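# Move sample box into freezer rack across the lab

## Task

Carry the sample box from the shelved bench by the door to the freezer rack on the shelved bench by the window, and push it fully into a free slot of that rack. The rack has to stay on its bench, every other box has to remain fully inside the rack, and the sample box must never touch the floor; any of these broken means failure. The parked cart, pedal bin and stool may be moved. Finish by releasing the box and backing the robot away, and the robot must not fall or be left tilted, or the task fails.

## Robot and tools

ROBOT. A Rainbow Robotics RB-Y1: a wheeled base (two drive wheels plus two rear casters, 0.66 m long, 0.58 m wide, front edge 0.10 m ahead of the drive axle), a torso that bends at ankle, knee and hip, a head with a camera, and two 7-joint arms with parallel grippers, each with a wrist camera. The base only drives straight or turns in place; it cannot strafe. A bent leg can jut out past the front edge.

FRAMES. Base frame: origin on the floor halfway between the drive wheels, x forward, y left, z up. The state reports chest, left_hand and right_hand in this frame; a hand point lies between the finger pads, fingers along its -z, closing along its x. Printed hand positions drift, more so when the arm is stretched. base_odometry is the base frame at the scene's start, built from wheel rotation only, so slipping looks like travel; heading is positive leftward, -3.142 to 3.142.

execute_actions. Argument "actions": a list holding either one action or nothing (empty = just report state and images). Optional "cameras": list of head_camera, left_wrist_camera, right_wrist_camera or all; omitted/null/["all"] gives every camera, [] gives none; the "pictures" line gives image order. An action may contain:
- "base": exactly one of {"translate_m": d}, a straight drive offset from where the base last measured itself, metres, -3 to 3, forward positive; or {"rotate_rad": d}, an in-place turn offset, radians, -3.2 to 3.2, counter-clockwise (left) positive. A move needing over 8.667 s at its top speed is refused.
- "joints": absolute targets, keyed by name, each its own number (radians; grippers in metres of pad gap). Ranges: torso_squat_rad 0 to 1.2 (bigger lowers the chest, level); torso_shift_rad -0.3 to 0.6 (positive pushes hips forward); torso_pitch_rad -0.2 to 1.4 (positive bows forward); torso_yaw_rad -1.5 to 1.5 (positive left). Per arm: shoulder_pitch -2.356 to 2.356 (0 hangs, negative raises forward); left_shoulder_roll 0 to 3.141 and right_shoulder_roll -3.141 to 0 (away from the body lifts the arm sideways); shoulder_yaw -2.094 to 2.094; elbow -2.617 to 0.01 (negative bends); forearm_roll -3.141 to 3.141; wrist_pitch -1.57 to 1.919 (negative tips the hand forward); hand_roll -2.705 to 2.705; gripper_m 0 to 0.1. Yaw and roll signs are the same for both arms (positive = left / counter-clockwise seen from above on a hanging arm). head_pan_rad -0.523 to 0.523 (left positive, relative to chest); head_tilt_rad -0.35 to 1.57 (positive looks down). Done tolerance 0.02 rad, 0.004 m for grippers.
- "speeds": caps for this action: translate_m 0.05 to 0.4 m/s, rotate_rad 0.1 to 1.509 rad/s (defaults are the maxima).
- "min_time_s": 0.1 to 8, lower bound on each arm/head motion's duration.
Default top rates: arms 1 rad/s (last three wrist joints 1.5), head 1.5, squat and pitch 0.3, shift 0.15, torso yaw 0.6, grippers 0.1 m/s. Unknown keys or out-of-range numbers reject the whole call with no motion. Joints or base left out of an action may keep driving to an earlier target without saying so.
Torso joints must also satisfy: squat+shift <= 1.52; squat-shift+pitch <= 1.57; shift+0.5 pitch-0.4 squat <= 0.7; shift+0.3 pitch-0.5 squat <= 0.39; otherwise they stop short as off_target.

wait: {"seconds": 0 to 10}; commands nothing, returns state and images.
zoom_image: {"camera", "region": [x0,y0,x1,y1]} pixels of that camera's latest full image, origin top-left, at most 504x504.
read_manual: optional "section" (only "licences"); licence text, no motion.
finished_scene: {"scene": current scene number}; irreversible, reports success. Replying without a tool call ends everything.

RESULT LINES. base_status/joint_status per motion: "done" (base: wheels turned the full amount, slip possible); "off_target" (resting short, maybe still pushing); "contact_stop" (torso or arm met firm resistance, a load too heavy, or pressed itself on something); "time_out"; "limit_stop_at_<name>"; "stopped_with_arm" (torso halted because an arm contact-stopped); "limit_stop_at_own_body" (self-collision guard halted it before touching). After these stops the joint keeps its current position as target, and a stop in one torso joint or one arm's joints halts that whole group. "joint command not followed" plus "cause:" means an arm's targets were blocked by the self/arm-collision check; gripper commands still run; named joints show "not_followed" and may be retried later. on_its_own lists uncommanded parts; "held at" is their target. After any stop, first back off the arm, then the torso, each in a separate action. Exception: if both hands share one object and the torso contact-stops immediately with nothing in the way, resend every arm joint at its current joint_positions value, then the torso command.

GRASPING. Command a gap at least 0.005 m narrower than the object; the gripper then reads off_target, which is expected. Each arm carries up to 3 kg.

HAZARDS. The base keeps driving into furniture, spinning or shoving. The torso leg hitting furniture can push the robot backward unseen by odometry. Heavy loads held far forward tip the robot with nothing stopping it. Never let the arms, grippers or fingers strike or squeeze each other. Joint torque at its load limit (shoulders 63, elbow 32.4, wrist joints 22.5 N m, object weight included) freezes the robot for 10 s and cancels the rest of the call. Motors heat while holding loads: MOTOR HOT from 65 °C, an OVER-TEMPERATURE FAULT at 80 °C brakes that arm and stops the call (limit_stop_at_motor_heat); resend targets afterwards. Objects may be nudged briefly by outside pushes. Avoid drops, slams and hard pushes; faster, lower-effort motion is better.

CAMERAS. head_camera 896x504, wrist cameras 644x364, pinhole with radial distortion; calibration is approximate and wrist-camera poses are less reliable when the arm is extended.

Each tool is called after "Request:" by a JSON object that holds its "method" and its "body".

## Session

Request:
{"method": "execute_actions", "body": {"actions": []}}

Scene clock: 0.00 s.
base_odometry: x=+0.000 y=+0.000 heading=+0.000 (m, m, rad; odometry frame)
base_status: not commanded
joint_positions: torso_squat_rad=+0.350 torso_shift_rad=+0.000 torso_pitch_rad=-0.001 torso_yaw_rad=+0.000 left_shoulder_pitch_rad=+0.005 left_shoulder_roll_rad=-0.001 left_shoulder_yaw_rad=-0.033 left_elbow_rad=-0.298 left_forearm_roll_rad=-0.031 left_wrist_pitch_rad=+0.011 left_hand_roll_rad=+0.020 left_gripper_m=+0.099 right_shoulder_pitch_rad=-0.021 right_shoulder_roll_rad=-0.026 right_shoulder_yaw_rad=+0.037 right_elbow_rad=-0.132 right_forearm_roll_rad=+0.013 right_wrist_pitch_rad=-0.039 right_hand_roll_rad=+0.022 right_gripper_m=+0.101 head_pan_rad=-0.001 head_tilt_rad=+0.400
joint_status: not commanded
chest: x=-0.2284 y=+0.0009 z=+1.2474 quat_wxyz=(+1.000, -0.001, -0.001, +0.000) (m; base frame)
left_hand: x=-0.0891 y=+0.2152 z=+0.5758 quat_wxyz=(+0.990, -0.002, -0.141, -0.021) (m; base frame)
right_hand: x=-0.1396 y=-0.2367 z=+0.5686 quat_wxyz=(+0.995, -0.014, -0.095, +0.040) (m; base frame)
pictures: head_camera, left_wrist_camera, right_wrist_camera
camera_calibration (this result's frames):
head_camera: T_world_to_cam=[[0.0292723, -0.999535, -0.00850541, 0.0178048], [-0.361644, -0.00265768, -0.932312, 1.3356], [0.931856, 0.0303668, -0.361554, 0.658778], [0, 0, 0, 1]] pos_world=[-0.131397, 0.00134109, 1.48353]
left_wrist_camera: T_world_to_cam=[[0.963083, -0.00627485, 0.26913, -0.0693825], [-0.188574, -0.729195, 0.657811, -0.211488], [0.192121, -0.684278, -0.703458, 0.654672], [0, 0, 0, 1]] pos_world=[-0.0988358, 0.293326, 0.618326]
right_wrist_camera: T_world_to_cam=[[-0.966392, -0.0926959, -0.239779, -0.018002], [-0.215983, 0.798617, 0.561749, -0.125545], [0.13942, 0.594658, -0.791798, 0.695437], [0, 0, 0, 1]] pos_world=[-0.14147, -0.314953, 0.616854]
Images, in order (width x height): head_camera 896x504, left_wrist_camera 644x364, right_wrist_camera 644x364.

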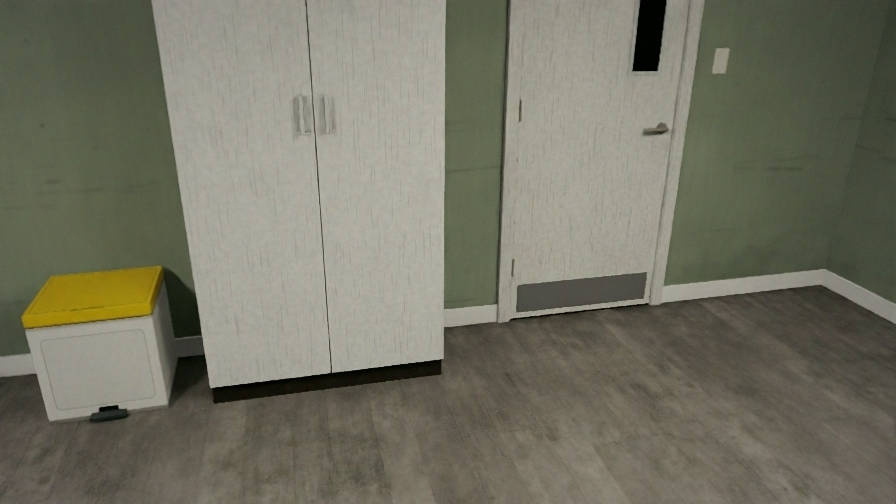

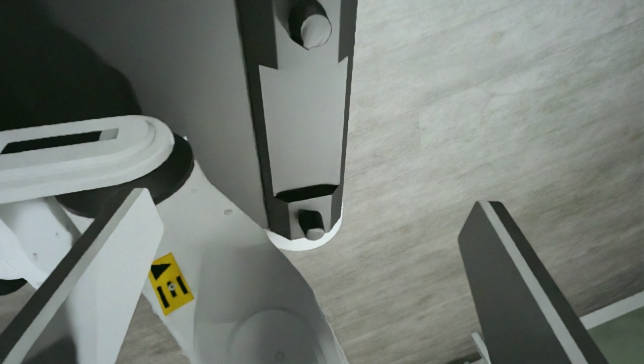

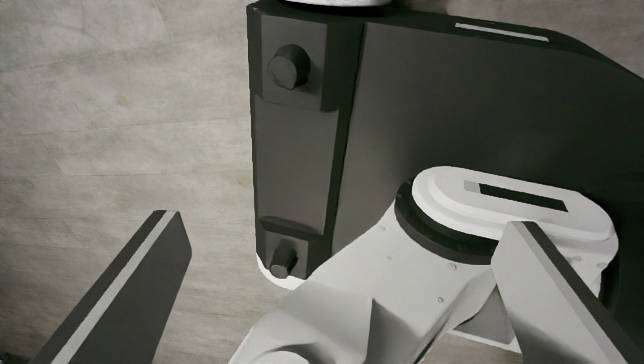

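Request:
{"method": "execute_actions", "body": {"actions": [{"joints": {"head_pan_rad": -0.52, "head_tilt_rad": 0.35, "torso_yaw_rad": -0.6}}], "cameras": ["head_camera"]}}

Scene clock: 6.43 s.
base_odometry: x=+0.000 y=+0.000 heading=+0.000 (m, m, rad; odometry frame)
base_status: not commanded
joint_positions: torso_squat_rad=+0.350 torso_shift_rad=+0.000 torso_pitch_rad=-0.001 torso_yaw_rad=-0.600 left_shoulder_pitch_rad=+0.005 left_shoulder_roll_rad=-0.001 left_shoulder_yaw_rad=-0.033 left_elbow_rad=-0.298 left_forearm_roll_rad=-0.031 left_wrist_pitch_rad=+0.011 left_hand_roll_rad=+0.020 left_gripper_m=+0.099 right_shoulder_pitch_rad=-0.020 right_shoulder_roll_rad=-0.026 right_shoulder_yaw_rad=+0.037 right_elbow_rad=-0.132 right_forearm_roll_rad=+0.013 right_wrist_pitch_rad=-0.039 right_hand_roll_rad=+0.022 right_gripper_m=+0.101 head_pan_rad=-0.520 head_tilt_rad=+0.350
joint_status: all done
chest: x=-0.2284 y=+0.0009 z=+1.2474 quat_wxyz=(+0.955, +0.000, -0.001, -0.296) (m; base frame)
left_hand: x=+0.0081 y=+0.0995 z=+0.5760 quat_wxyz=(+0.939, -0.044, -0.135, -0.312) (m; base frame)
right_hand: x=-0.2886 y=-0.2450 z=+0.5684 quat_wxyz=(+0.962, -0.041, -0.087, -0.255) (m; base frame)
pictures: head_camera
camera_calibration (this result's frames):
head_camera: T_world_to_cam=[[-0.886183, -0.463252, -0.00877584, -0.180777], [-0.138155, 0.28227, -0.949335, 1.40908], [0.442258, -0.840072, -0.314143, 0.48125], [0, 0, 0, 1]] pos_world=[-0.178367, -0.0771997, 1.48728]
Images, in order (width x height): head_camera 896x504.

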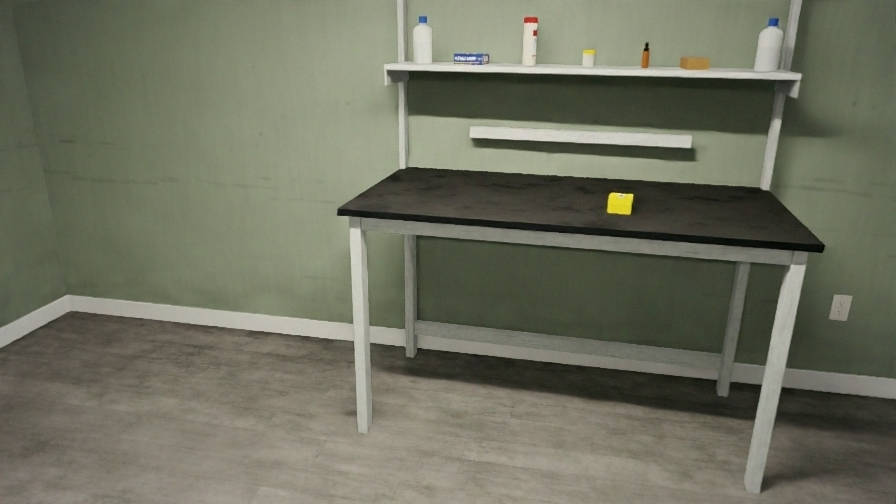

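Request:
{"method": "zoom_image", "body": {"camera": "head_camera", "region": [580, 175, 660, 230]}}

Region (580, 175, 660, 230) of head_camera's 896x504 image, scaled by 6.300, with more detail than that image has; it fills the top 346 rows of this view, and the rest is white.

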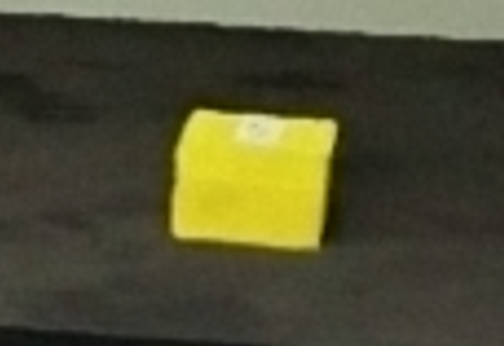

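Request:
{"method": "execute_actions", "body": {"actions": [{"base": {"rotate_rad": -1.337}, "joints": {"torso_yaw_rad": -0.9, "head_tilt_rad": 0.3, "right_shoulder_pitch_rad": -0.461, "right_shoulder_roll_rad": -0.034, "right_shoulder_yaw_rad": -0.153, "right_elbow_rad": -1.4, "right_forearm_roll_rad": 0.0, "right_wrist_pitch_rad": 0.79, "right_hand_roll_rad": 1.571, "right_gripper_m": 0.1}}], "cameras": ["head_camera"]}}

Scene clock: 49.70 s.
base_odometry: x=+0.000 y=+0.000 heading=-1.336 (m, m, rad; odometry frame)
base_status: done
joint_positions: torso_squat_rad=+0.350 torso_shift_rad=+0.000 torso_pitch_rad=-0.001 torso_yaw_rad=-0.900 left_shoulder_pitch_rad=+0.005 left_shoulder_roll_rad=-0.001 left_shoulder_yaw_rad=-0.033 left_elbow_rad=-0.298 left_forearm_roll_rad=-0.031 left_wrist_pitch_rad=+0.011 left_hand_roll_rad=+0.020 left_gripper_m=+0.099 right_shoulder_pitch_rad=-0.461 right_shoulder_roll_rad=-0.034 right_shoulder_yaw_rad=-0.153 right_elbow_rad=-1.400 right_forearm_roll_rad=+0.000 right_wrist_pitch_rad=+0.790 right_hand_roll_rad=+1.571 right_gripper_m=+0.100 head_pan_rad=-0.520 head_tilt_rad=+0.300
joint_status: all done
chest: x=-0.2285 y=+0.0009 z=+1.2474 quat_wxyz=(+0.900, +0.000, -0.001, -0.435) (m; base frame)
left_hand: x=+0.0270 y=+0.0255 z=+0.5762 quat_wxyz=(+0.882, -0.063, -0.127, -0.449) (m; base frame)
right_hand: x=-0.0278 y=-0.6058 z=+1.0134 quat_wxyz=(+0.817, -0.473, -0.165, +0.285) (m; base frame)
pictures: head_camera
camera_calibration (this result's frames):
head_camera: T_world_to_cam=[[-0.983438, -0.181082, -0.00772915, -0.204904], [-0.0409398, 0.263478, -0.963796, 1.45134], [0.176562, -0.947517, -0.266528, 0.351431], [0, 0, 0, 1]] pos_world=[-0.204142, -0.086515, 1.49088]
Images, in order (width x height): head_camera 896x504.

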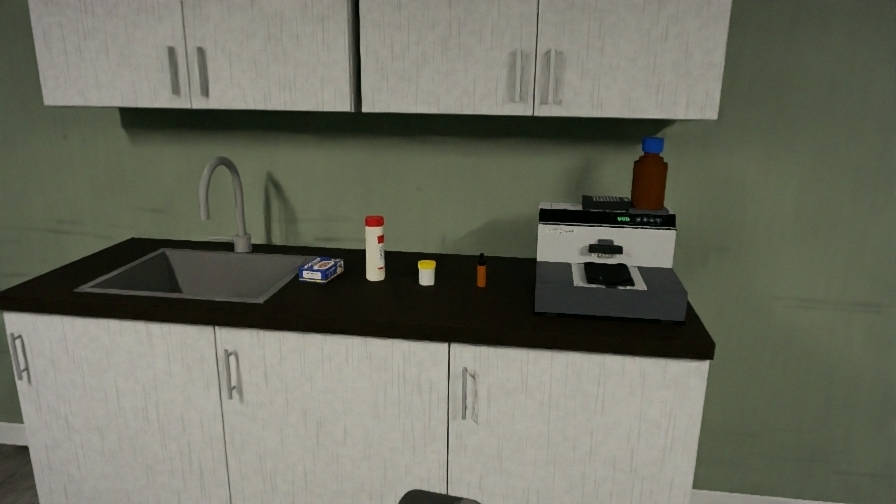

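Request:
{"method": "execute_actions", "body": {"actions": [{"base": {"translate_m": 1.6}, "joints": {"torso_yaw_rad": 0.0, "head_pan_rad": -0.25, "head_tilt_rad": 0.6, "torso_squat_rad": 0.3}}], "cameras": ["head_camera", "right_wrist_camera"]}}

Scene clock: 62.37 s.
base_odometry: x=+0.371 y=-1.556 heading=-1.337 (m, m, rad; odometry frame)
base_status: done
joint_positions: torso_squat_rad=+0.300 torso_shift_rad=+0.000 torso_pitch_rad=-0.001 torso_yaw_rad=+0.000 left_shoulder_pitch_rad=+0.005 left_shoulder_roll_rad=-0.001 left_shoulder_yaw_rad=-0.033 left_elbow_rad=-0.298 left_forearm_roll_rad=-0.031 left_wrist_pitch_rad=+0.011 left_hand_roll_rad=+0.020 left_gripper_m=+0.099 right_shoulder_pitch_rad=-0.461 right_shoulder_roll_rad=-0.034 right_shoulder_yaw_rad=-0.153 right_elbow_rad=-1.400 right_forearm_roll_rad=+0.000 right_wrist_pitch_rad=+0.790 right_hand_roll_rad=+1.571 right_gripper_m=+0.100 head_pan_rad=-0.250 head_tilt_rad=+0.600
joint_status: all done
chest: x=-0.2284 y=+0.0009 z=+1.2587 quat_wxyz=(+1.000, -0.001, -0.001, +0.000) (m; base frame)
left_hand: x=-0.0892 y=+0.2153 z=+0.5870 quat_wxyz=(+0.990, -0.002, -0.141, -0.020) (m; base frame)
right_hand: x=+0.3715 y=-0.2194 z=+1.0245 quat_wxyz=(+0.612, -0.354, -0.353, +0.613) (m; base frame)
pictures: head_camera, right_wrist_camera
camera_calibration (this result's frames):
head_camera: T_world_to_cam=[[-0.220236, -0.975336, -0.0146814, -0.0246553], [-0.523463, 0.130874, -0.841937, 1.18069], [0.823093, -0.17774, -0.539376, 0.899953], [0, 0, 0, 1]] pos_world=[-0.128128, -0.0186116, 1.47912]
right_wrist_camera: T_world_to_cam=[[0.0500337, -0.998595, -0.0174265, -0.217355], [-0.922841, -0.0395518, -0.383146, 0.76165], [0.381919, 0.0352521, -0.923523, 0.897082], [0, 0, 0, 1]] pos_world=[0.371144, -0.218549, 1.11651]
Images, in order (width x height): head_camera 896x504, right_wrist_camera 644x364.

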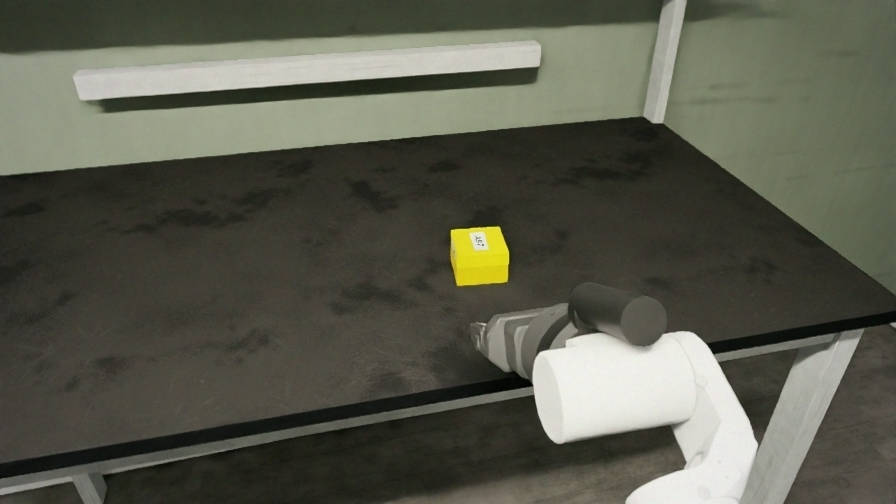

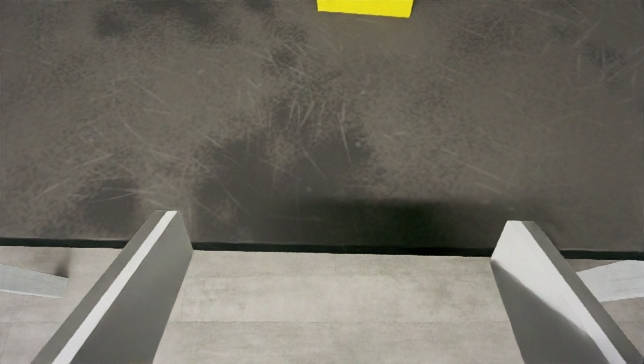

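Request:
{"method": "zoom_image", "body": {"camera": "head_camera", "region": [430, 215, 530, 295]}}

Request:
{"method": "zoom_image", "body": {"camera": "right_wrist_camera", "region": [300, 0, 430, 40]}}

Region (430, 215, 530, 295) of head_camera's 896x504 image, scaled by 5.040, with more detail than that image has; it fills the top 403 rows of this view, and the rest is white.

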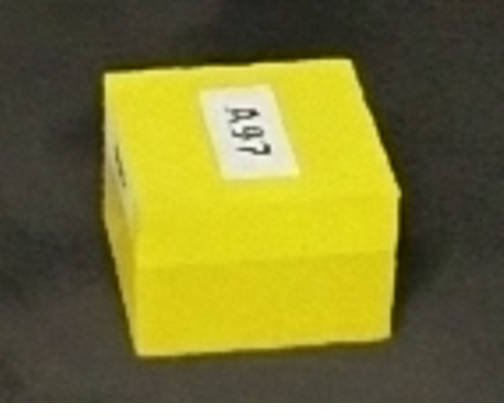

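Region (300, 0, 430, 40) of right_wrist_camera's 644x364 image, scaled by 3.877, with more detail than that image has; it fills the top 155 rows of this view, and the rest is white.

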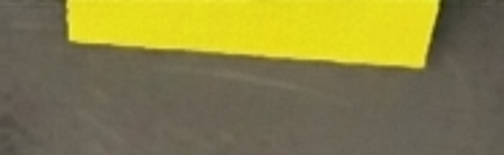

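Request:
{"method": "execute_actions", "body": {"actions": [{"base": {"translate_m": 0.185}, "joints": {"torso_squat_rad": 0.53, "right_forearm_roll_rad": 0.116, "right_hand_roll_rad": 1.442, "head_pan_rad": -0.33, "head_tilt_rad": 0.68}}], "cameras": ["head_camera", "right_wrist_camera"]}}

Scene clock: 111.03 s.
base_odometry: x=+0.413 y=-1.736 heading=-1.338 (m, m, rad; odometry frame)
base_status: done
joint_positions: torso_squat_rad=+0.530 torso_shift_rad=+0.000 torso_pitch_rad=-0.001 torso_yaw_rad=+0.000 left_shoulder_pitch_rad=+0.005 left_shoulder_roll_rad=-0.001 left_shoulder_yaw_rad=-0.033 left_elbow_rad=-0.298 left_forearm_roll_rad=-0.031 left_wrist_pitch_rad=+0.011 left_hand_roll_rad=+0.020 left_gripper_m=+0.099 right_shoulder_pitch_rad=-0.461 right_shoulder_roll_rad=-0.034 right_shoulder_yaw_rad=-0.153 right_elbow_rad=-1.400 right_forearm_roll_rad=+0.116 right_wrist_pitch_rad=+0.790 right_hand_roll_rad=+1.442 right_gripper_m=+0.100 head_pan_rad=-0.330 head_tilt_rad=+0.680
joint_status: all done
chest: x=-0.2284 y=+0.0009 z=+1.1939 quat_wxyz=(+1.000, -0.001, -0.001, +0.000) (m; base frame)
left_hand: x=-0.0892 y=+0.2152 z=+0.5222 quat_wxyz=(+0.990, -0.002, -0.141, -0.020) (m; base frame)
right_hand: x=+0.3712 y=-0.2384 z=+0.9608 quat_wxyz=(+0.639, -0.372, -0.338, +0.582) (m; base frame)
pictures: head_camera, right_wrist_camera
camera_calibration (this result's frames):
head_camera: T_world_to_cam=[[-0.298708, -0.954194, -0.0169793, -0.0386911], [-0.57326, 0.193625, -0.796167, 1.052], [0.762985, -0.228088, -0.604839, 0.943905], [0, 0, 0, 1]] pos_world=[-0.128672, -0.0253192, 1.40782]
right_wrist_camera: T_world_to_cam=[[-0.0445738, -0.998859, -0.0171557, -0.20265], [-0.920365, 0.0477373, -0.388137, 0.760914], [0.388513, -0.00151126, -0.921442, 0.825839], [0, 0, 0, 1]] pos_world=[0.370436, -0.237495, 1.05282]
Images, in order (width x height): head_camera 896x504, right_wrist_camera 644x364.

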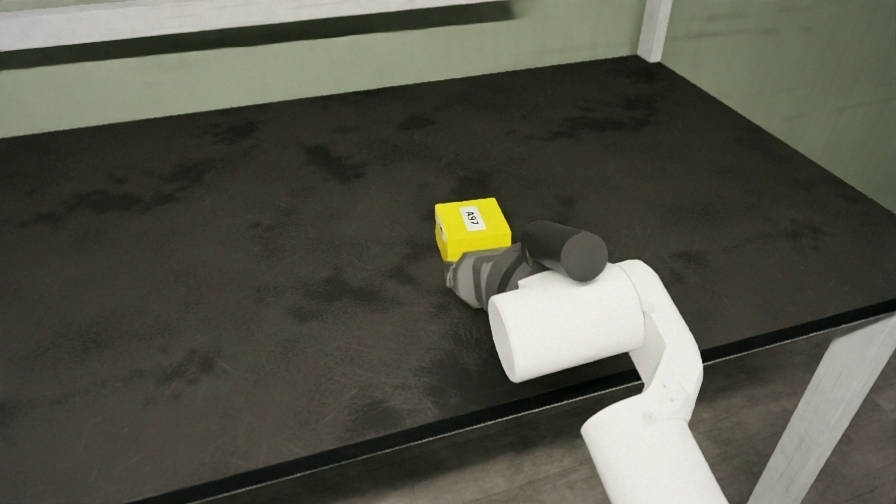

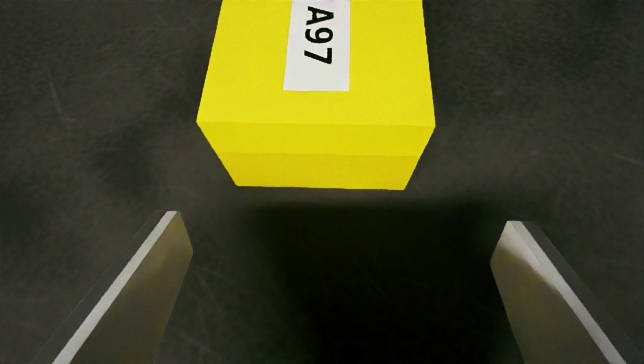

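Request:
{"method": "zoom_image", "body": {"camera": "right_wrist_camera", "region": [150, 0, 550, 260]}}

Region (150, 0, 550, 260) of right_wrist_camera's 644x364 image, scaled by 1.260, with more detail than that image has; it fills the top 328 rows of this view, and the rest is white.

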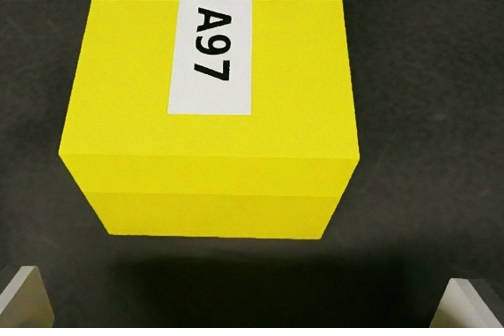

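Request:
{"method": "execute_actions", "body": {"actions": [{"base": {"translate_m": 0.062}, "joints": {"torso_squat_rad": 0.558, "torso_yaw_rad": 0.003}, "speeds": {"translate_m": 0.15}}], "cameras": ["right_wrist_camera"]}}

Scene clock: 127.03 s.
base_odometry: x=+0.428 y=-1.796 heading=-1.339 (m, m, rad; odometry frame)
base_status: done
joint_positions: torso_squat_rad=+0.558 torso_shift_rad=+0.000 torso_pitch_rad=-0.001 torso_yaw_rad=+0.003 left_shoulder_pitch_rad=+0.005 left_shoulder_roll_rad=-0.001 left_shoulder_yaw_rad=-0.033 left_elbow_rad=-0.298 left_forearm_roll_rad=-0.031 left_wrist_pitch_rad=+0.011 left_hand_roll_rad=+0.020 left_gripper_m=+0.099 right_shoulder_pitch_rad=-0.461 right_shoulder_roll_rad=-0.034 right_shoulder_yaw_rad=-0.153 right_elbow_rad=-1.400 right_forearm_roll_rad=+0.116 right_wrist_pitch_rad=+0.790 right_hand_roll_rad=+1.442 right_gripper_m=+0.100 head_pan_rad=-0.330 head_tilt_rad=+0.680
joint_status: all done
chest: x=-0.2283 y=+0.0009 z=+1.1838 quat_wxyz=(+1.000, -0.001, -0.001, +0.001) (m; base frame)
left_hand: x=-0.0898 y=+0.2156 z=+0.5121 quat_wxyz=(+0.990, -0.002, -0.141, -0.019) (m; base frame)
right_hand: x=+0.3719 y=-0.2367 z=+0.9506 quat_wxyz=(+0.639, -0.372, -0.338, +0.583) (m; base frame)
pictures: right_wrist_camera
camera_calibration (this result's frames):
right_wrist_camera: T_world_to_cam=[[-0.0416745, -0.998984, -0.017144, -0.202181], [-0.920534, 0.0450614, -0.388055, 0.756884], [0.388433, -0.00039041, -0.921477, 0.816501], [0, 0, 0, 1]] pos_world=[0.371156, -0.235763, 1.04263]
Images, in order (width x height): right_wrist_camera 644x364.

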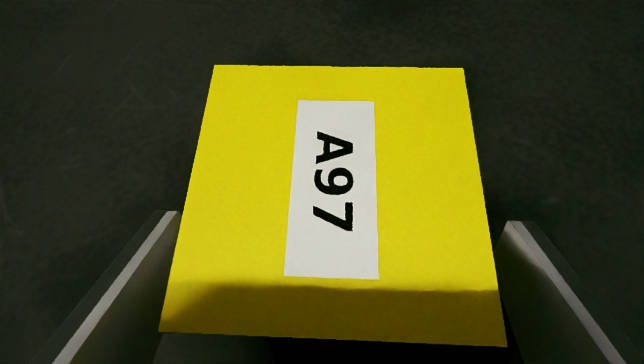

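Request:
{"method": "execute_actions", "body": {"actions": [{"joints": {"right_gripper_m": 0.06, "torso_yaw_rad": 0.006}}], "cameras": ["right_wrist_camera"]}}

Scene clock: 130.13 s.
base_odometry: x=+0.428 y=-1.796 heading=-1.339 (m, m, rad; odometry frame)
base_status: not commanded
joint_positions: torso_squat_rad=+0.558 torso_shift_rad=+0.000 torso_pitch_rad=-0.001 torso_yaw_rad=+0.006 left_shoulder_pitch_rad=+0.005 left_shoulder_roll_rad=-0.001 left_shoulder_yaw_rad=-0.033 left_elbow_rad=-0.298 left_forearm_roll_rad=-0.031 left_wrist_pitch_rad=+0.011 left_hand_roll_rad=+0.020 left_gripper_m=+0.099 right_shoulder_pitch_rad=-0.461 right_shoulder_roll_rad=-0.034 right_shoulder_yaw_rad=-0.153 right_elbow_rad=-1.400 right_forearm_roll_rad=+0.116 right_wrist_pitch_rad=+0.790 right_hand_roll_rad=+1.442 right_gripper_m=+0.076 head_pan_rad=-0.330 head_tilt_rad=+0.680
joint_status: right_gripper_m off_target (ended at +0.076, target +0.060); the others done
chest: x=-0.2283 y=+0.0009 z=+1.1838 quat_wxyz=(+1.000, -0.001, -0.001, +0.003) (m; base frame)
left_hand: x=-0.0905 y=+0.2160 z=+0.5121 quat_wxyz=(+0.990, -0.002, -0.141, -0.018) (m; base frame)
right_hand: x=+0.3726 y=-0.2349 z=+0.9506 quat_wxyz=(+0.638, -0.371, -0.339, +0.584) (m; base frame)
pictures: right_wrist_camera
camera_calibration (this result's frames):
right_wrist_camera: T_world_to_cam=[[-0.0386869, -0.999105, -0.0171229, -0.201523], [-0.920661, 0.0423001, -0.388065, 0.756862], [0.388442, 0.000751325, -0.921473, 0.816495], [0, 0, 0, 1]] pos_world=[0.371856, -0.233971, 1.04264]
Images, in order (width x height): right_wrist_camera 644x364.

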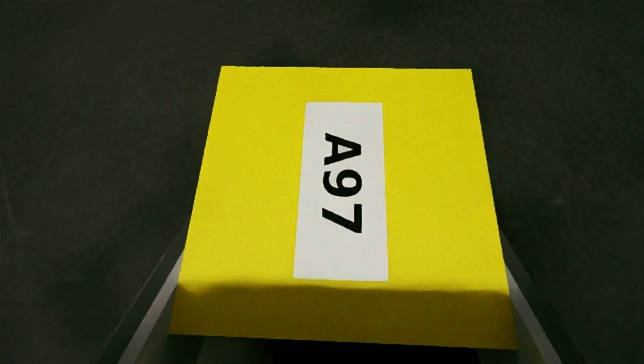

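Request:
{"method": "execute_actions", "body": {"actions": [{"base": {"translate_m": -0.9}, "joints": {"torso_squat_rad": 0.42, "torso_yaw_rad": 1.45, "head_pan_rad": 0.52, "head_tilt_rad": 0.25}}], "cameras": ["head_camera", "right_wrist_camera"]}}

Scene clock: 157.63 s.
base_odometry: x=+0.222 y=-0.920 heading=-1.340 (m, m, rad; odometry frame)
base_status: done
joint_positions: torso_squat_rad=+0.454 torso_shift_rad=+0.000 torso_pitch_rad=-0.001 torso_yaw_rad=+1.097 left_shoulder_pitch_rad=+0.005 left_shoulder_roll_rad=+0.000 left_shoulder_yaw_rad=-0.033 left_elbow_rad=-0.298 left_forearm_roll_rad=-0.031 left_wrist_pitch_rad=+0.011 left_hand_roll_rad=+0.020 left_gripper_m=+0.099 right_shoulder_pitch_rad=-0.461 right_shoulder_roll_rad=-0.034 right_shoulder_yaw_rad=-0.153 right_elbow_rad=-1.400 right_forearm_roll_rad=+0.116 right_wrist_pitch_rad=+0.790 right_hand_roll_rad=+1.442 right_gripper_m=+0.076 head_pan_rad=+0.520 head_tilt_rad=+0.250
joint_status: torso_squat_rad limit_stop_at_own_body (moved -0.104 of -0.138); torso_yaw_rad limit_stop_at_own_body (moved +1.091 of +1.444); the others done
on_its_own: torso_squat_rad is held at +0.454, not at your +0.420, since a limit_stop_at_own_body; torso_yaw_rad is held at +1.097, not at your +1.450, since a limit_stop_at_own_body
chest: x=-0.2284 y=+0.0009 z=+1.2191 quat_wxyz=(+0.853, -0.001, +0.000, +0.521) (m; base frame)
left_hand: x=-0.3561 y=+0.2212 z=+0.5471 quat_wxyz=(+0.855, +0.071, -0.121, +0.499) (m; base frame)
right_hand: x=+0.2578 y=+0.4248 z=+0.9849 quat_wxyz=(+0.242, -0.141, -0.481, +0.831) (m; base frame)
pictures: head_camera, right_wrist_camera
camera_calibration (this result's frames):
head_camera: T_world_to_cam=[[0.996966, 0.0777297, -0.0040503, 0.220363], [0.0132307, -0.220518, -0.975293, 1.45236], [-0.0767025, 0.972281, -0.220877, 0.219354], [0, 0, 0, 1]] pos_world=[-0.222086, 0.0898695, 1.46582]
right_wrist_camera: T_world_to_cam=[[0.868565, -0.495293, -0.0167197, 0.00542624], [-0.46254, -0.798095, -0.386137, 0.873611], [0.177907, 0.343118, -0.92229, 0.801747], [0, 0, 0, 1]] pos_world=[0.256731, 0.424818, 1.07687]
Images, in order (width x height): head_camera 896x504, right_wrist_camera 644x364.

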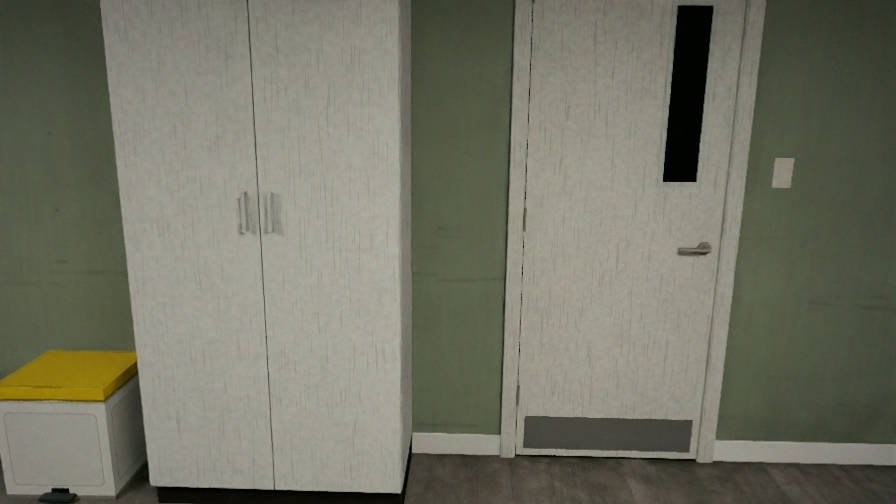

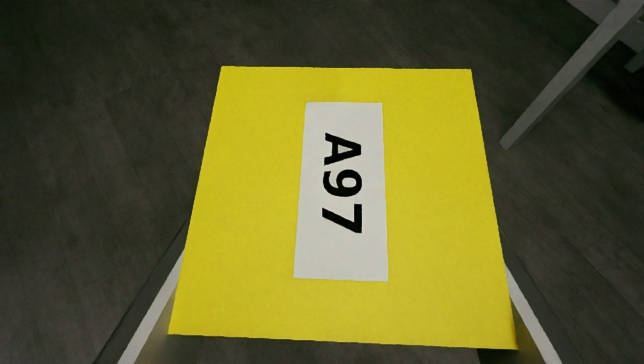

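Request:
{"method": "execute_actions", "body": {"actions": [{"base": {"rotate_rad": 3.1}, "joints": {"torso_squat_rad": 0.45, "torso_yaw_rad": 0.095, "head_pan_rad": 0.0, "head_tilt_rad": 0.3}}], "cameras": ["head_camera"]}}

Scene clock: 169.80 s.
base_odometry: x=+0.221 y=-0.920 heading=+1.759 (m, m, rad; odometry frame)
base_status: done
joint_positions: torso_squat_rad=+0.450 torso_shift_rad=+0.000 torso_pitch_rad=-0.001 torso_yaw_rad=+0.095 left_shoulder_pitch_rad=+0.005 left_shoulder_roll_rad=+0.000 left_shoulder_yaw_rad=-0.033 left_elbow_rad=-0.298 left_forearm_roll_rad=-0.031 left_wrist_pitch_rad=+0.011 left_hand_roll_rad=+0.020 left_gripper_m=+0.099 right_shoulder_pitch_rad=-0.460 right_shoulder_roll_rad=-0.034 right_shoulder_yaw_rad=-0.153 right_elbow_rad=-1.400 right_forearm_roll_rad=+0.116 right_wrist_pitch_rad=+0.790 right_hand_roll_rad=+1.442 right_gripper_m=+0.076 head_pan_rad=+0.000 head_tilt_rad=+0.300
joint_status: all done
chest: x=-0.2284 y=+0.0009 z=+1.2202 quat_wxyz=(+0.999, -0.001, -0.001, +0.047) (m; base frame)
left_hand: x=-0.1104 y=+0.2275 z=+0.5485 quat_wxyz=(+0.990, +0.004, -0.141, +0.027) (m; base frame)
right_hand: x=+0.3910 y=-0.1807 z=+0.9869 quat_wxyz=(+0.611, -0.356, -0.355, +0.612) (m; base frame)
pictures: head_camera
camera_calibration (this result's frames):
head_camera: T_world_to_cam=[[0.125914, -0.992027, -0.00534851, 0.0350963], [-0.265458, -0.0284977, -0.963701, 1.37478], [0.955865, 0.122763, -0.266929, 0.519239], [0, 0, 0, 1]] pos_world=[-0.135795, 0.0102511, 1.46367]
Images, in order (width x height): head_camera 896x504.

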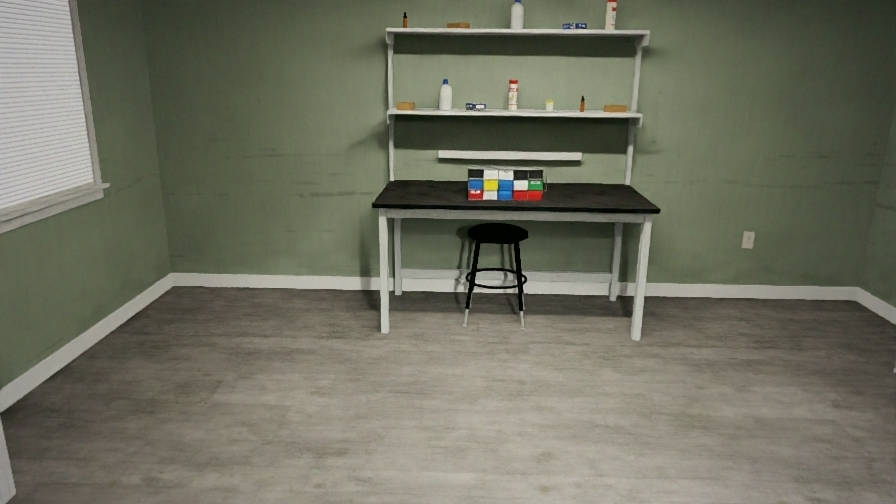

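Request:
{"method": "zoom_image", "body": {"camera": "head_camera", "region": [455, 160, 555, 215]}}

Request:
{"method": "zoom_image", "body": {"camera": "head_camera", "region": [360, 160, 670, 350]}}

Region (455, 160, 555, 215) of head_camera's 896x504 image, scaled by 5.040, with more detail than that image has; it fills the top 277 rows of this view, and the rest is white.

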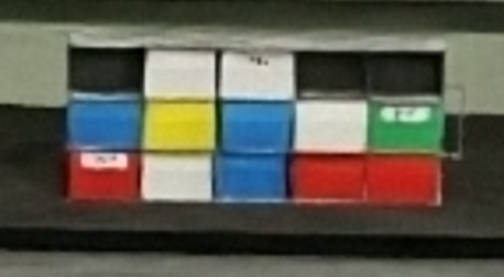

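Region (360, 160, 670, 350) of head_camera's 896x504 image, scaled by 1.626, with more detail than that image has; it fills the top 309 rows of this view, and the rest is white.

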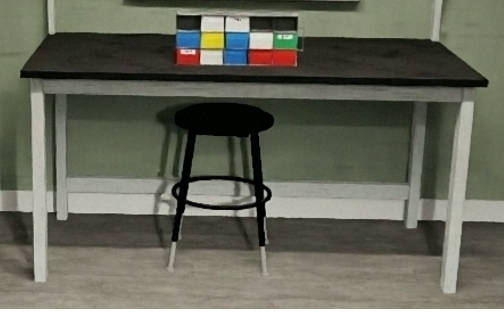

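Request:
{"method": "execute_actions", "body": {"actions": [{"base": {"rotate_rad": 0.057}}], "cameras": []}}

Request:
{"method": "execute_actions", "body": {"actions": [{"base": {"translate_m": 2.7}, "joints": {"torso_squat_rad": 0.63, "head_pan_rad": -0.2, "head_tilt_rad": 0.6}}], "cameras": ["head_camera", "right_wrist_camera"]}}

Scene clock: 198.30 s.
base_odometry: x=+0.222 y=-0.920 heading=+1.815 (m, m, rad; odometry frame)
base_status: done
joint_positions: torso_squat_rad=+0.450 torso_shift_rad=+0.000 torso_pitch_rad=-0.001 torso_yaw_rad=+0.095 left_shoulder_pitch_rad=+0.005 left_shoulder_roll_rad=+0.000 left_shoulder_yaw_rad=-0.033 left_elbow_rad=-0.298 left_forearm_roll_rad=-0.031 left_wrist_pitch_rad=+0.011 left_hand_roll_rad=+0.020 left_gripper_m=+0.099 right_shoulder_pitch_rad=-0.460 right_shoulder_roll_rad=-0.034 right_shoulder_yaw_rad=-0.153 right_elbow_rad=-1.400 right_forearm_roll_rad=+0.116 right_wrist_pitch_rad=+0.790 right_hand_roll_rad=+1.442 right_gripper_m=+0.076 head_pan_rad=+0.000 head_tilt_rad=+0.300
joint_status: not commanded
chest: x=-0.2284 y=+0.0009 z=+1.2202 quat_wxyz=(+0.999, -0.001, -0.001, +0.047) (m; base frame)
left_hand: x=-0.1104 y=+0.2275 z=+0.5485 quat_wxyz=(+0.990, +0.004, -0.141, +0.027) (m; base frame)
right_hand: x=+0.3910 y=-0.1807 z=+0.9868 quat_wxyz=(+0.611, -0.356, -0.355, +0.612) (m; base frame)
pictures: none
No camera images: the call's "cameras" was empty. Leave "cameras" out to get every camera's image.

Scene clock: 206.50 s.
base_odometry: x=-0.433 y=+1.699 heading=+1.816 (m, m, rad; odometry frame)
base_status: done
joint_positions: torso_squat_rad=+0.630 torso_shift_rad=+0.000 torso_pitch_rad=-0.001 torso_yaw_rad=+0.095 left_shoulder_pitch_rad=+0.005 left_shoulder_roll_rad=+0.000 left_shoulder_yaw_rad=-0.033 left_elbow_rad=-0.298 left_forearm_roll_rad=-0.031 left_wrist_pitch_rad=+0.011 left_hand_roll_rad=+0.020 left_gripper_m=+0.099 right_shoulder_pitch_rad=-0.461 right_shoulder_roll_rad=-0.034 right_shoulder_yaw_rad=-0.153 right_elbow_rad=-1.400 right_forearm_roll_rad=+0.116 right_wrist_pitch_rad=+0.790 right_hand_roll_rad=+1.442 right_gripper_m=+0.076 head_pan_rad=-0.200 head_tilt_rad=+0.600
joint_status: all done
chest: x=-0.2283 y=+0.0008 z=+1.1556 quat_wxyz=(+0.999, -0.001, -0.001, +0.047) (m; base frame)
left_hand: x=-0.1103 y=+0.2274 z=+0.4839 quat_wxyz=(+0.990, +0.004, -0.141, +0.027) (m; base frame)
right_hand: x=+0.3911 y=-0.1807 z=+0.9221 quat_wxyz=(+0.611, -0.356, -0.355, +0.612) (m; base frame)
pictures: head_camera, right_wrist_camera
camera_calibration (this result's frames):
head_camera: T_world_to_cam=[[-0.0770301, -0.996923, -0.0144998, 0.00518132], [-0.537084, 0.0537431, -0.841815, 1.09085], [0.840004, -0.0570574, -0.539572, 0.848104], [0, 0, 0, 1]] pos_world=[-0.126133, -0.00506966, 1.37598]
right_wrist_camera: T_world_to_cam=[[0.0501148, -0.9986, -0.0169179, -0.181982], [-0.921035, -0.0396581, -0.387454, 0.745278], [0.386241, 0.0349991, -0.921734, 0.790292], [0, 0, 0, 1]] pos_world=[0.390304, -0.17983, 1.01412]
Images, in order (width x height): head_camera 896x504, right_wrist_camera 644x364.

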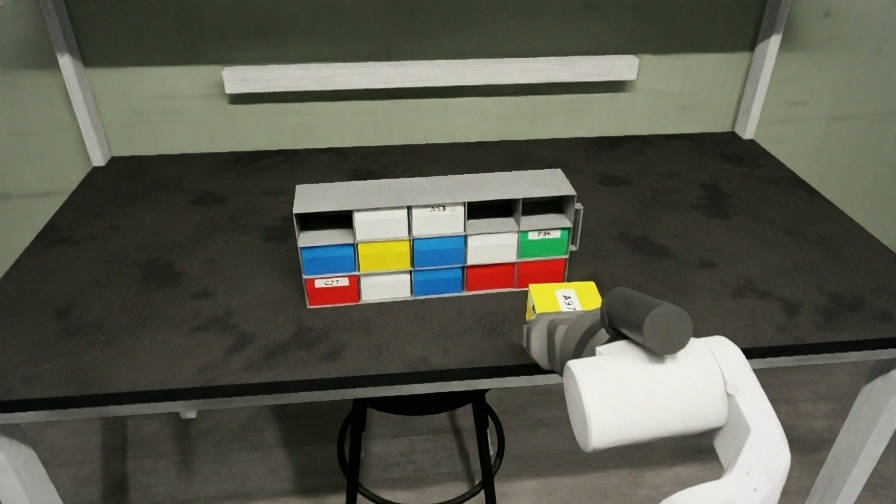

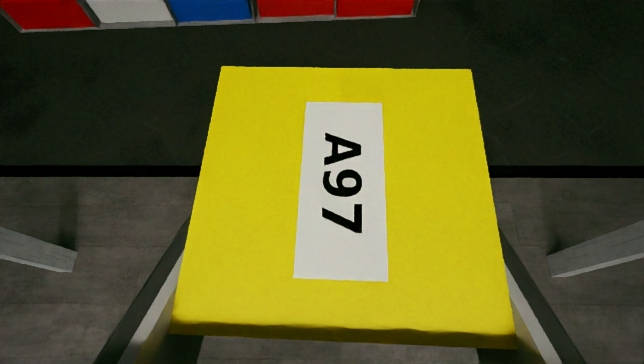

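Request:
{"method": "zoom_image", "body": {"camera": "right_wrist_camera", "region": [0, 0, 250, 80]}}

Request:
{"method": "zoom_image", "body": {"camera": "right_wrist_camera", "region": [230, 0, 480, 80]}}

Request:
{"method": "zoom_image", "body": {"camera": "head_camera", "region": [280, 160, 620, 330]}}

Region (0, 0, 250, 80) of right_wrist_camera's 644x364 image, scaled by 2.016, with more detail than that image has; it fills the top 161 rows of this view, and the rest is white.

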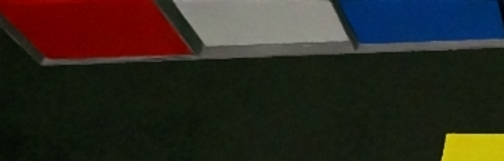

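Region (230, 0, 480, 80) of right_wrist_camera's 644x364 image, scaled by 2.016, with more detail than that image has; it fills the top 161 rows of this view, and the rest is white.

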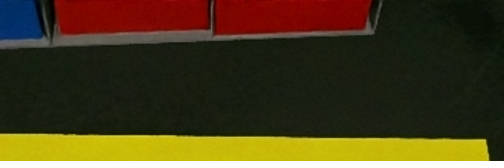

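Region (280, 160, 620, 330) of head_camera's 896x504 image, scaled by 1.482, with more detail than that image has.

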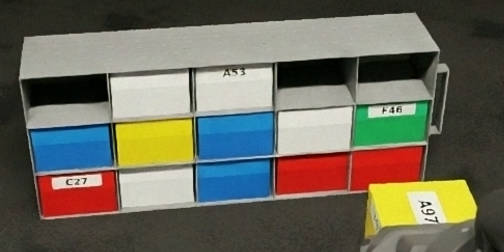

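Request:
{"method": "execute_actions", "body": {"actions": [{"base": {"rotate_rad": 0.062}}], "cameras": []}}

Request:
{"method": "execute_actions", "body": {"actions": [{"base": {"translate_m": 0.175}, "joints": {"torso_squat_rad": 0.645, "torso_yaw_rad": 0.115, "right_forearm_roll_rad": 0.14, "right_hand_roll_rad": 1.415, "head_pan_rad": -0.33, "head_tilt_rad": 0.68}}], "cameras": ["head_camera", "right_wrist_camera"]}}

Scene clock: 234.60 s.
base_odometry: x=-0.433 y=+1.699 heading=+1.876 (m, m, rad; odometry frame)
base_status: done
joint_positions: torso_squat_rad=+0.630 torso_shift_rad=+0.000 torso_pitch_rad=-0.001 torso_yaw_rad=+0.095 left_shoulder_pitch_rad=+0.005 left_shoulder_roll_rad=+0.000 left_shoulder_yaw_rad=-0.033 left_elbow_rad=-0.298 left_forearm_roll_rad=-0.031 left_wrist_pitch_rad=+0.011 left_hand_roll_rad=+0.020 left_gripper_m=+0.099 right_shoulder_pitch_rad=-0.461 right_shoulder_roll_rad=-0.034 right_shoulder_yaw_rad=-0.153 right_elbow_rad=-1.400 right_forearm_roll_rad=+0.116 right_wrist_pitch_rad=+0.790 right_hand_roll_rad=+1.442 right_gripper_m=+0.076 head_pan_rad=-0.200 head_tilt_rad=+0.600
joint_status: not commanded
chest: x=-0.2283 y=+0.0008 z=+1.1556 quat_wxyz=(+0.999, -0.001, -0.001, +0.047) (m; base frame)
left_hand: x=-0.1103 y=+0.2274 z=+0.4839 quat_wxyz=(+0.990, +0.004, -0.141, +0.027) (m; base frame)
right_hand: x=+0.3910 y=-0.1807 z=+0.9221 quat_wxyz=(+0.611, -0.356, -0.355, +0.612) (m; base frame)
pictures: none
No camera images: the call's "cameras" was empty. Leave "cameras" out to get every camera's image.

Scene clock: 236.47 s.
base_odometry: x=-0.485 y=+1.866 heading=+1.877 (m, m, rad; odometry frame)
base_status: done
joint_positions: torso_squat_rad=+0.645 torso_shift_rad=+0.000 torso_pitch_rad=-0.001 torso_yaw_rad=+0.115 left_shoulder_pitch_rad=+0.005 left_shoulder_roll_rad=+0.000 left_shoulder_yaw_rad=-0.033 left_elbow_rad=-0.298 left_forearm_roll_rad=-0.031 left_wrist_pitch_rad=+0.011 left_hand_roll_rad=+0.020 left_gripper_m=+0.099 right_shoulder_pitch_rad=-0.461 right_shoulder_roll_rad=-0.034 right_shoulder_yaw_rad=-0.153 right_elbow_rad=-1.400 right_forearm_roll_rad=+0.140 right_wrist_pitch_rad=+0.790 right_hand_roll_rad=+1.415 right_gripper_m=+0.076 head_pan_rad=-0.330 head_tilt_rad=+0.680
joint_status: all done
chest: x=-0.2283 y=+0.0008 z=+1.1493 quat_wxyz=(+0.998, -0.001, -0.001, +0.057) (m; base frame)
left_hand: x=-0.1148 y=+0.2297 z=+0.4776 quat_wxyz=(+0.989, +0.006, -0.141, +0.036) (m; base frame)
right_hand: x=+0.3949 y=-0.1721 z=+0.9164 quat_wxyz=(+0.611, -0.356, -0.356, +0.611) (m; base frame)
pictures: head_camera, right_wrist_camera
camera_calibration (this result's frames):
head_camera: T_world_to_cam=[[-0.18729, -0.982161, -0.0168026, -0.014212], [-0.591825, 0.126476, -0.796082, 1.01224], [0.784006, -0.139154, -0.604955, 0.92176], [0, 0, 0, 1]] pos_world=[-0.126258, -0.0137152, 1.36321]
right_wrist_camera: T_world_to_cam=[[0.0505723, -0.99857, -0.0173142, -0.173495], [-0.920073, -0.0398395, -0.389717, 0.748556], [0.38847, 0.0356392, -0.920772, 0.781566], [0, 0, 0, 1]] pos_world=[0.393885, -0.171279, 1.00836]
Images, in order (width x height): head_camera 896x504, right_wrist_camera 644x364.

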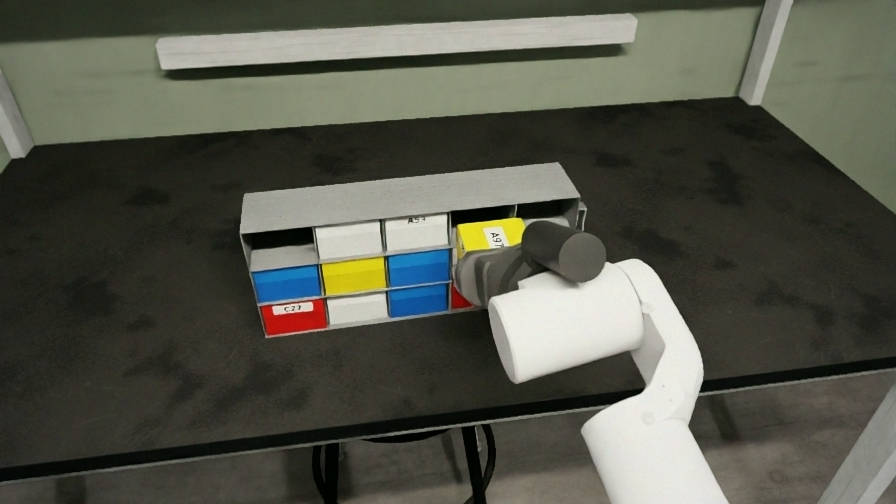

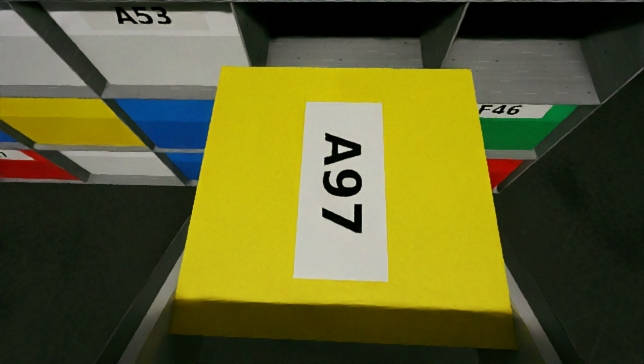

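Request:
{"method": "zoom_image", "body": {"camera": "right_wrist_camera", "region": [190, 0, 310, 80]}}

Request:
{"method": "zoom_image", "body": {"camera": "right_wrist_camera", "region": [390, 0, 510, 80]}}

Request:
{"method": "zoom_image", "body": {"camera": "right_wrist_camera", "region": [0, 80, 220, 200]}}

Request:
{"method": "zoom_image", "body": {"camera": "right_wrist_camera", "region": [460, 80, 644, 200]}}

Region (190, 0, 310, 80) of right_wrist_camera's 644x364 image, scaled by 4.200, with more detail than that image has.

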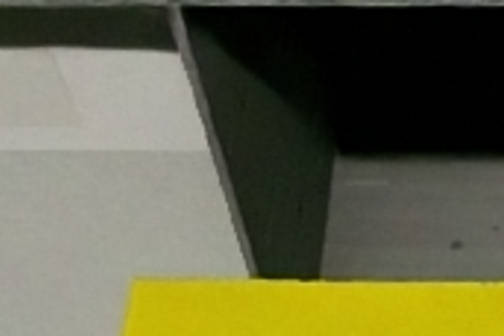

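Region (390, 0, 510, 80) of right_wrist_camera's 644x364 image, scaled by 4.200, with more detail than that image has.

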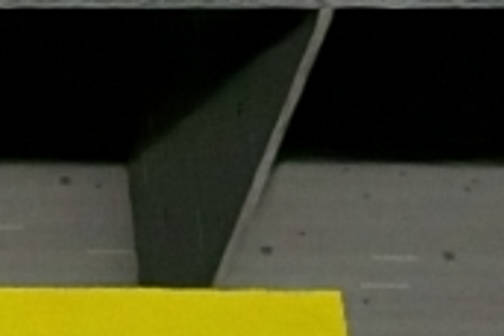

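Region (0, 80, 220, 200) of right_wrist_camera's 644x364 image, scaled by 2.291, with more detail than that image has; it fills the top 275 rows of this view, and the rest is white.

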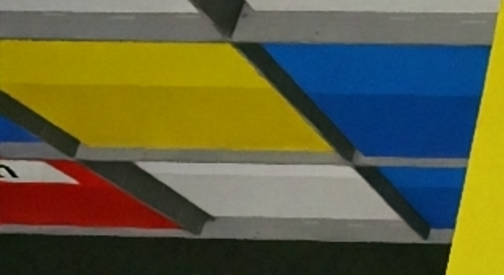

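Region (460, 80, 644, 200) of right_wrist_camera's 644x364 image, scaled by 2.739, with more detail than that image has; it fills the top 329 rows of this view, and the rest is white.

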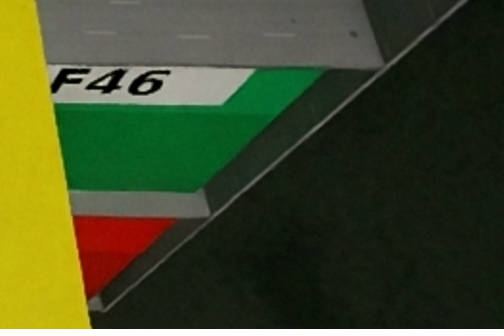

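Request:
{"method": "execute_actions", "body": {"actions": [{"base": {"translate_m": 0.021}, "joints": {"torso_squat_rad": 0.6525}, "speeds": {"translate_m": 0.08}}], "cameras": ["right_wrist_camera"]}}

Request:
{"method": "zoom_image", "body": {"camera": "right_wrist_camera", "region": [190, 20, 290, 90]}}

Request:
{"method": "zoom_image", "body": {"camera": "right_wrist_camera", "region": [410, 20, 510, 90]}}

Scene clock: 260.90 s.
base_odometry: x=-0.492 y=+1.886 heading=+1.878 (m, m, rad; odometry frame)
base_status: done
joint_positions: torso_squat_rad=+0.652 torso_shift_rad=+0.000 torso_pitch_rad=-0.001 torso_yaw_rad=+0.115 left_shoulder_pitch_rad=+0.005 left_shoulder_roll_rad=+0.000 left_shoulder_yaw_rad=-0.033 left_elbow_rad=-0.298 left_forearm_roll_rad=-0.031 left_wrist_pitch_rad=+0.011 left_hand_roll_rad=+0.020 left_gripper_m=+0.099 right_shoulder_pitch_rad=-0.461 right_shoulder_roll_rad=-0.034 right_shoulder_yaw_rad=-0.153 right_elbow_rad=-1.400 right_forearm_roll_rad=+0.140 right_wrist_pitch_rad=+0.790 right_hand_roll_rad=+1.415 right_gripper_m=+0.076 head_pan_rad=-0.330 head_tilt_rad=+0.680
joint_status: all done
chest: x=-0.2283 y=+0.0008 z=+1.1461 quat_wxyz=(+0.998, -0.001, -0.001, +0.057) (m; base frame)
left_hand: x=-0.1148 y=+0.2297 z=+0.4744 quat_wxyz=(+0.989, +0.006, -0.141, +0.036) (m; base frame)
right_hand: x=+0.3949 y=-0.1721 z=+0.9132 quat_wxyz=(+0.611, -0.356, -0.356, +0.611) (m; base frame)
pictures: right_wrist_camera
camera_calibration (this result's frames):
right_wrist_camera: T_world_to_cam=[[0.050571, -0.99857, -0.0173128, -0.173554], [-0.920066, -0.0398382, -0.389734, 0.747337], [0.388487, 0.0356382, -0.920765, 0.778643], [0, 0, 0, 1]] pos_world=[0.393883, -0.171282, 1.0052]
Images, in order (width x height): right_wrist_camera 644x364.

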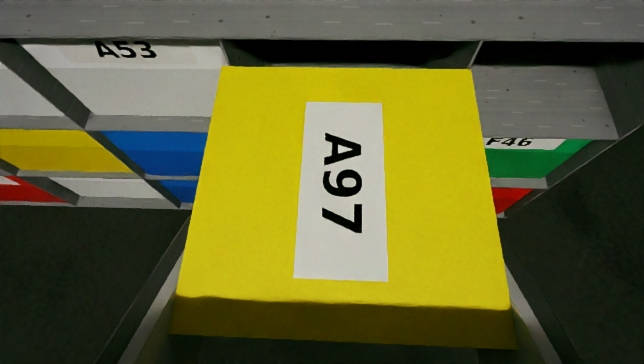

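Region (190, 20, 290, 90) of right_wrist_camera's 644x364 image, scaled by 5.040, with more detail than that image has; it fills the top 353 rows of this view, and the rest is white.

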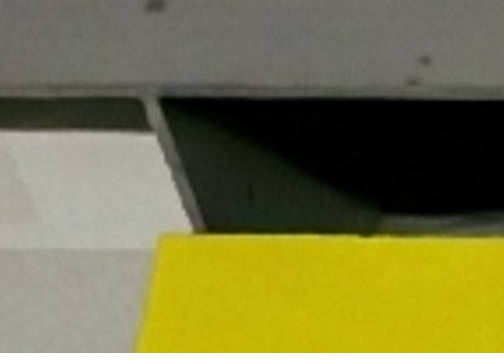

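Region (410, 20, 510, 90) of right_wrist_camera's 644x364 image, scaled by 5.040, with more detail than that image has; it fills the top 353 rows of this view, and the rest is white.

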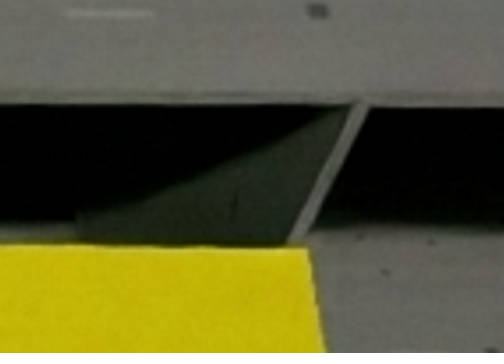

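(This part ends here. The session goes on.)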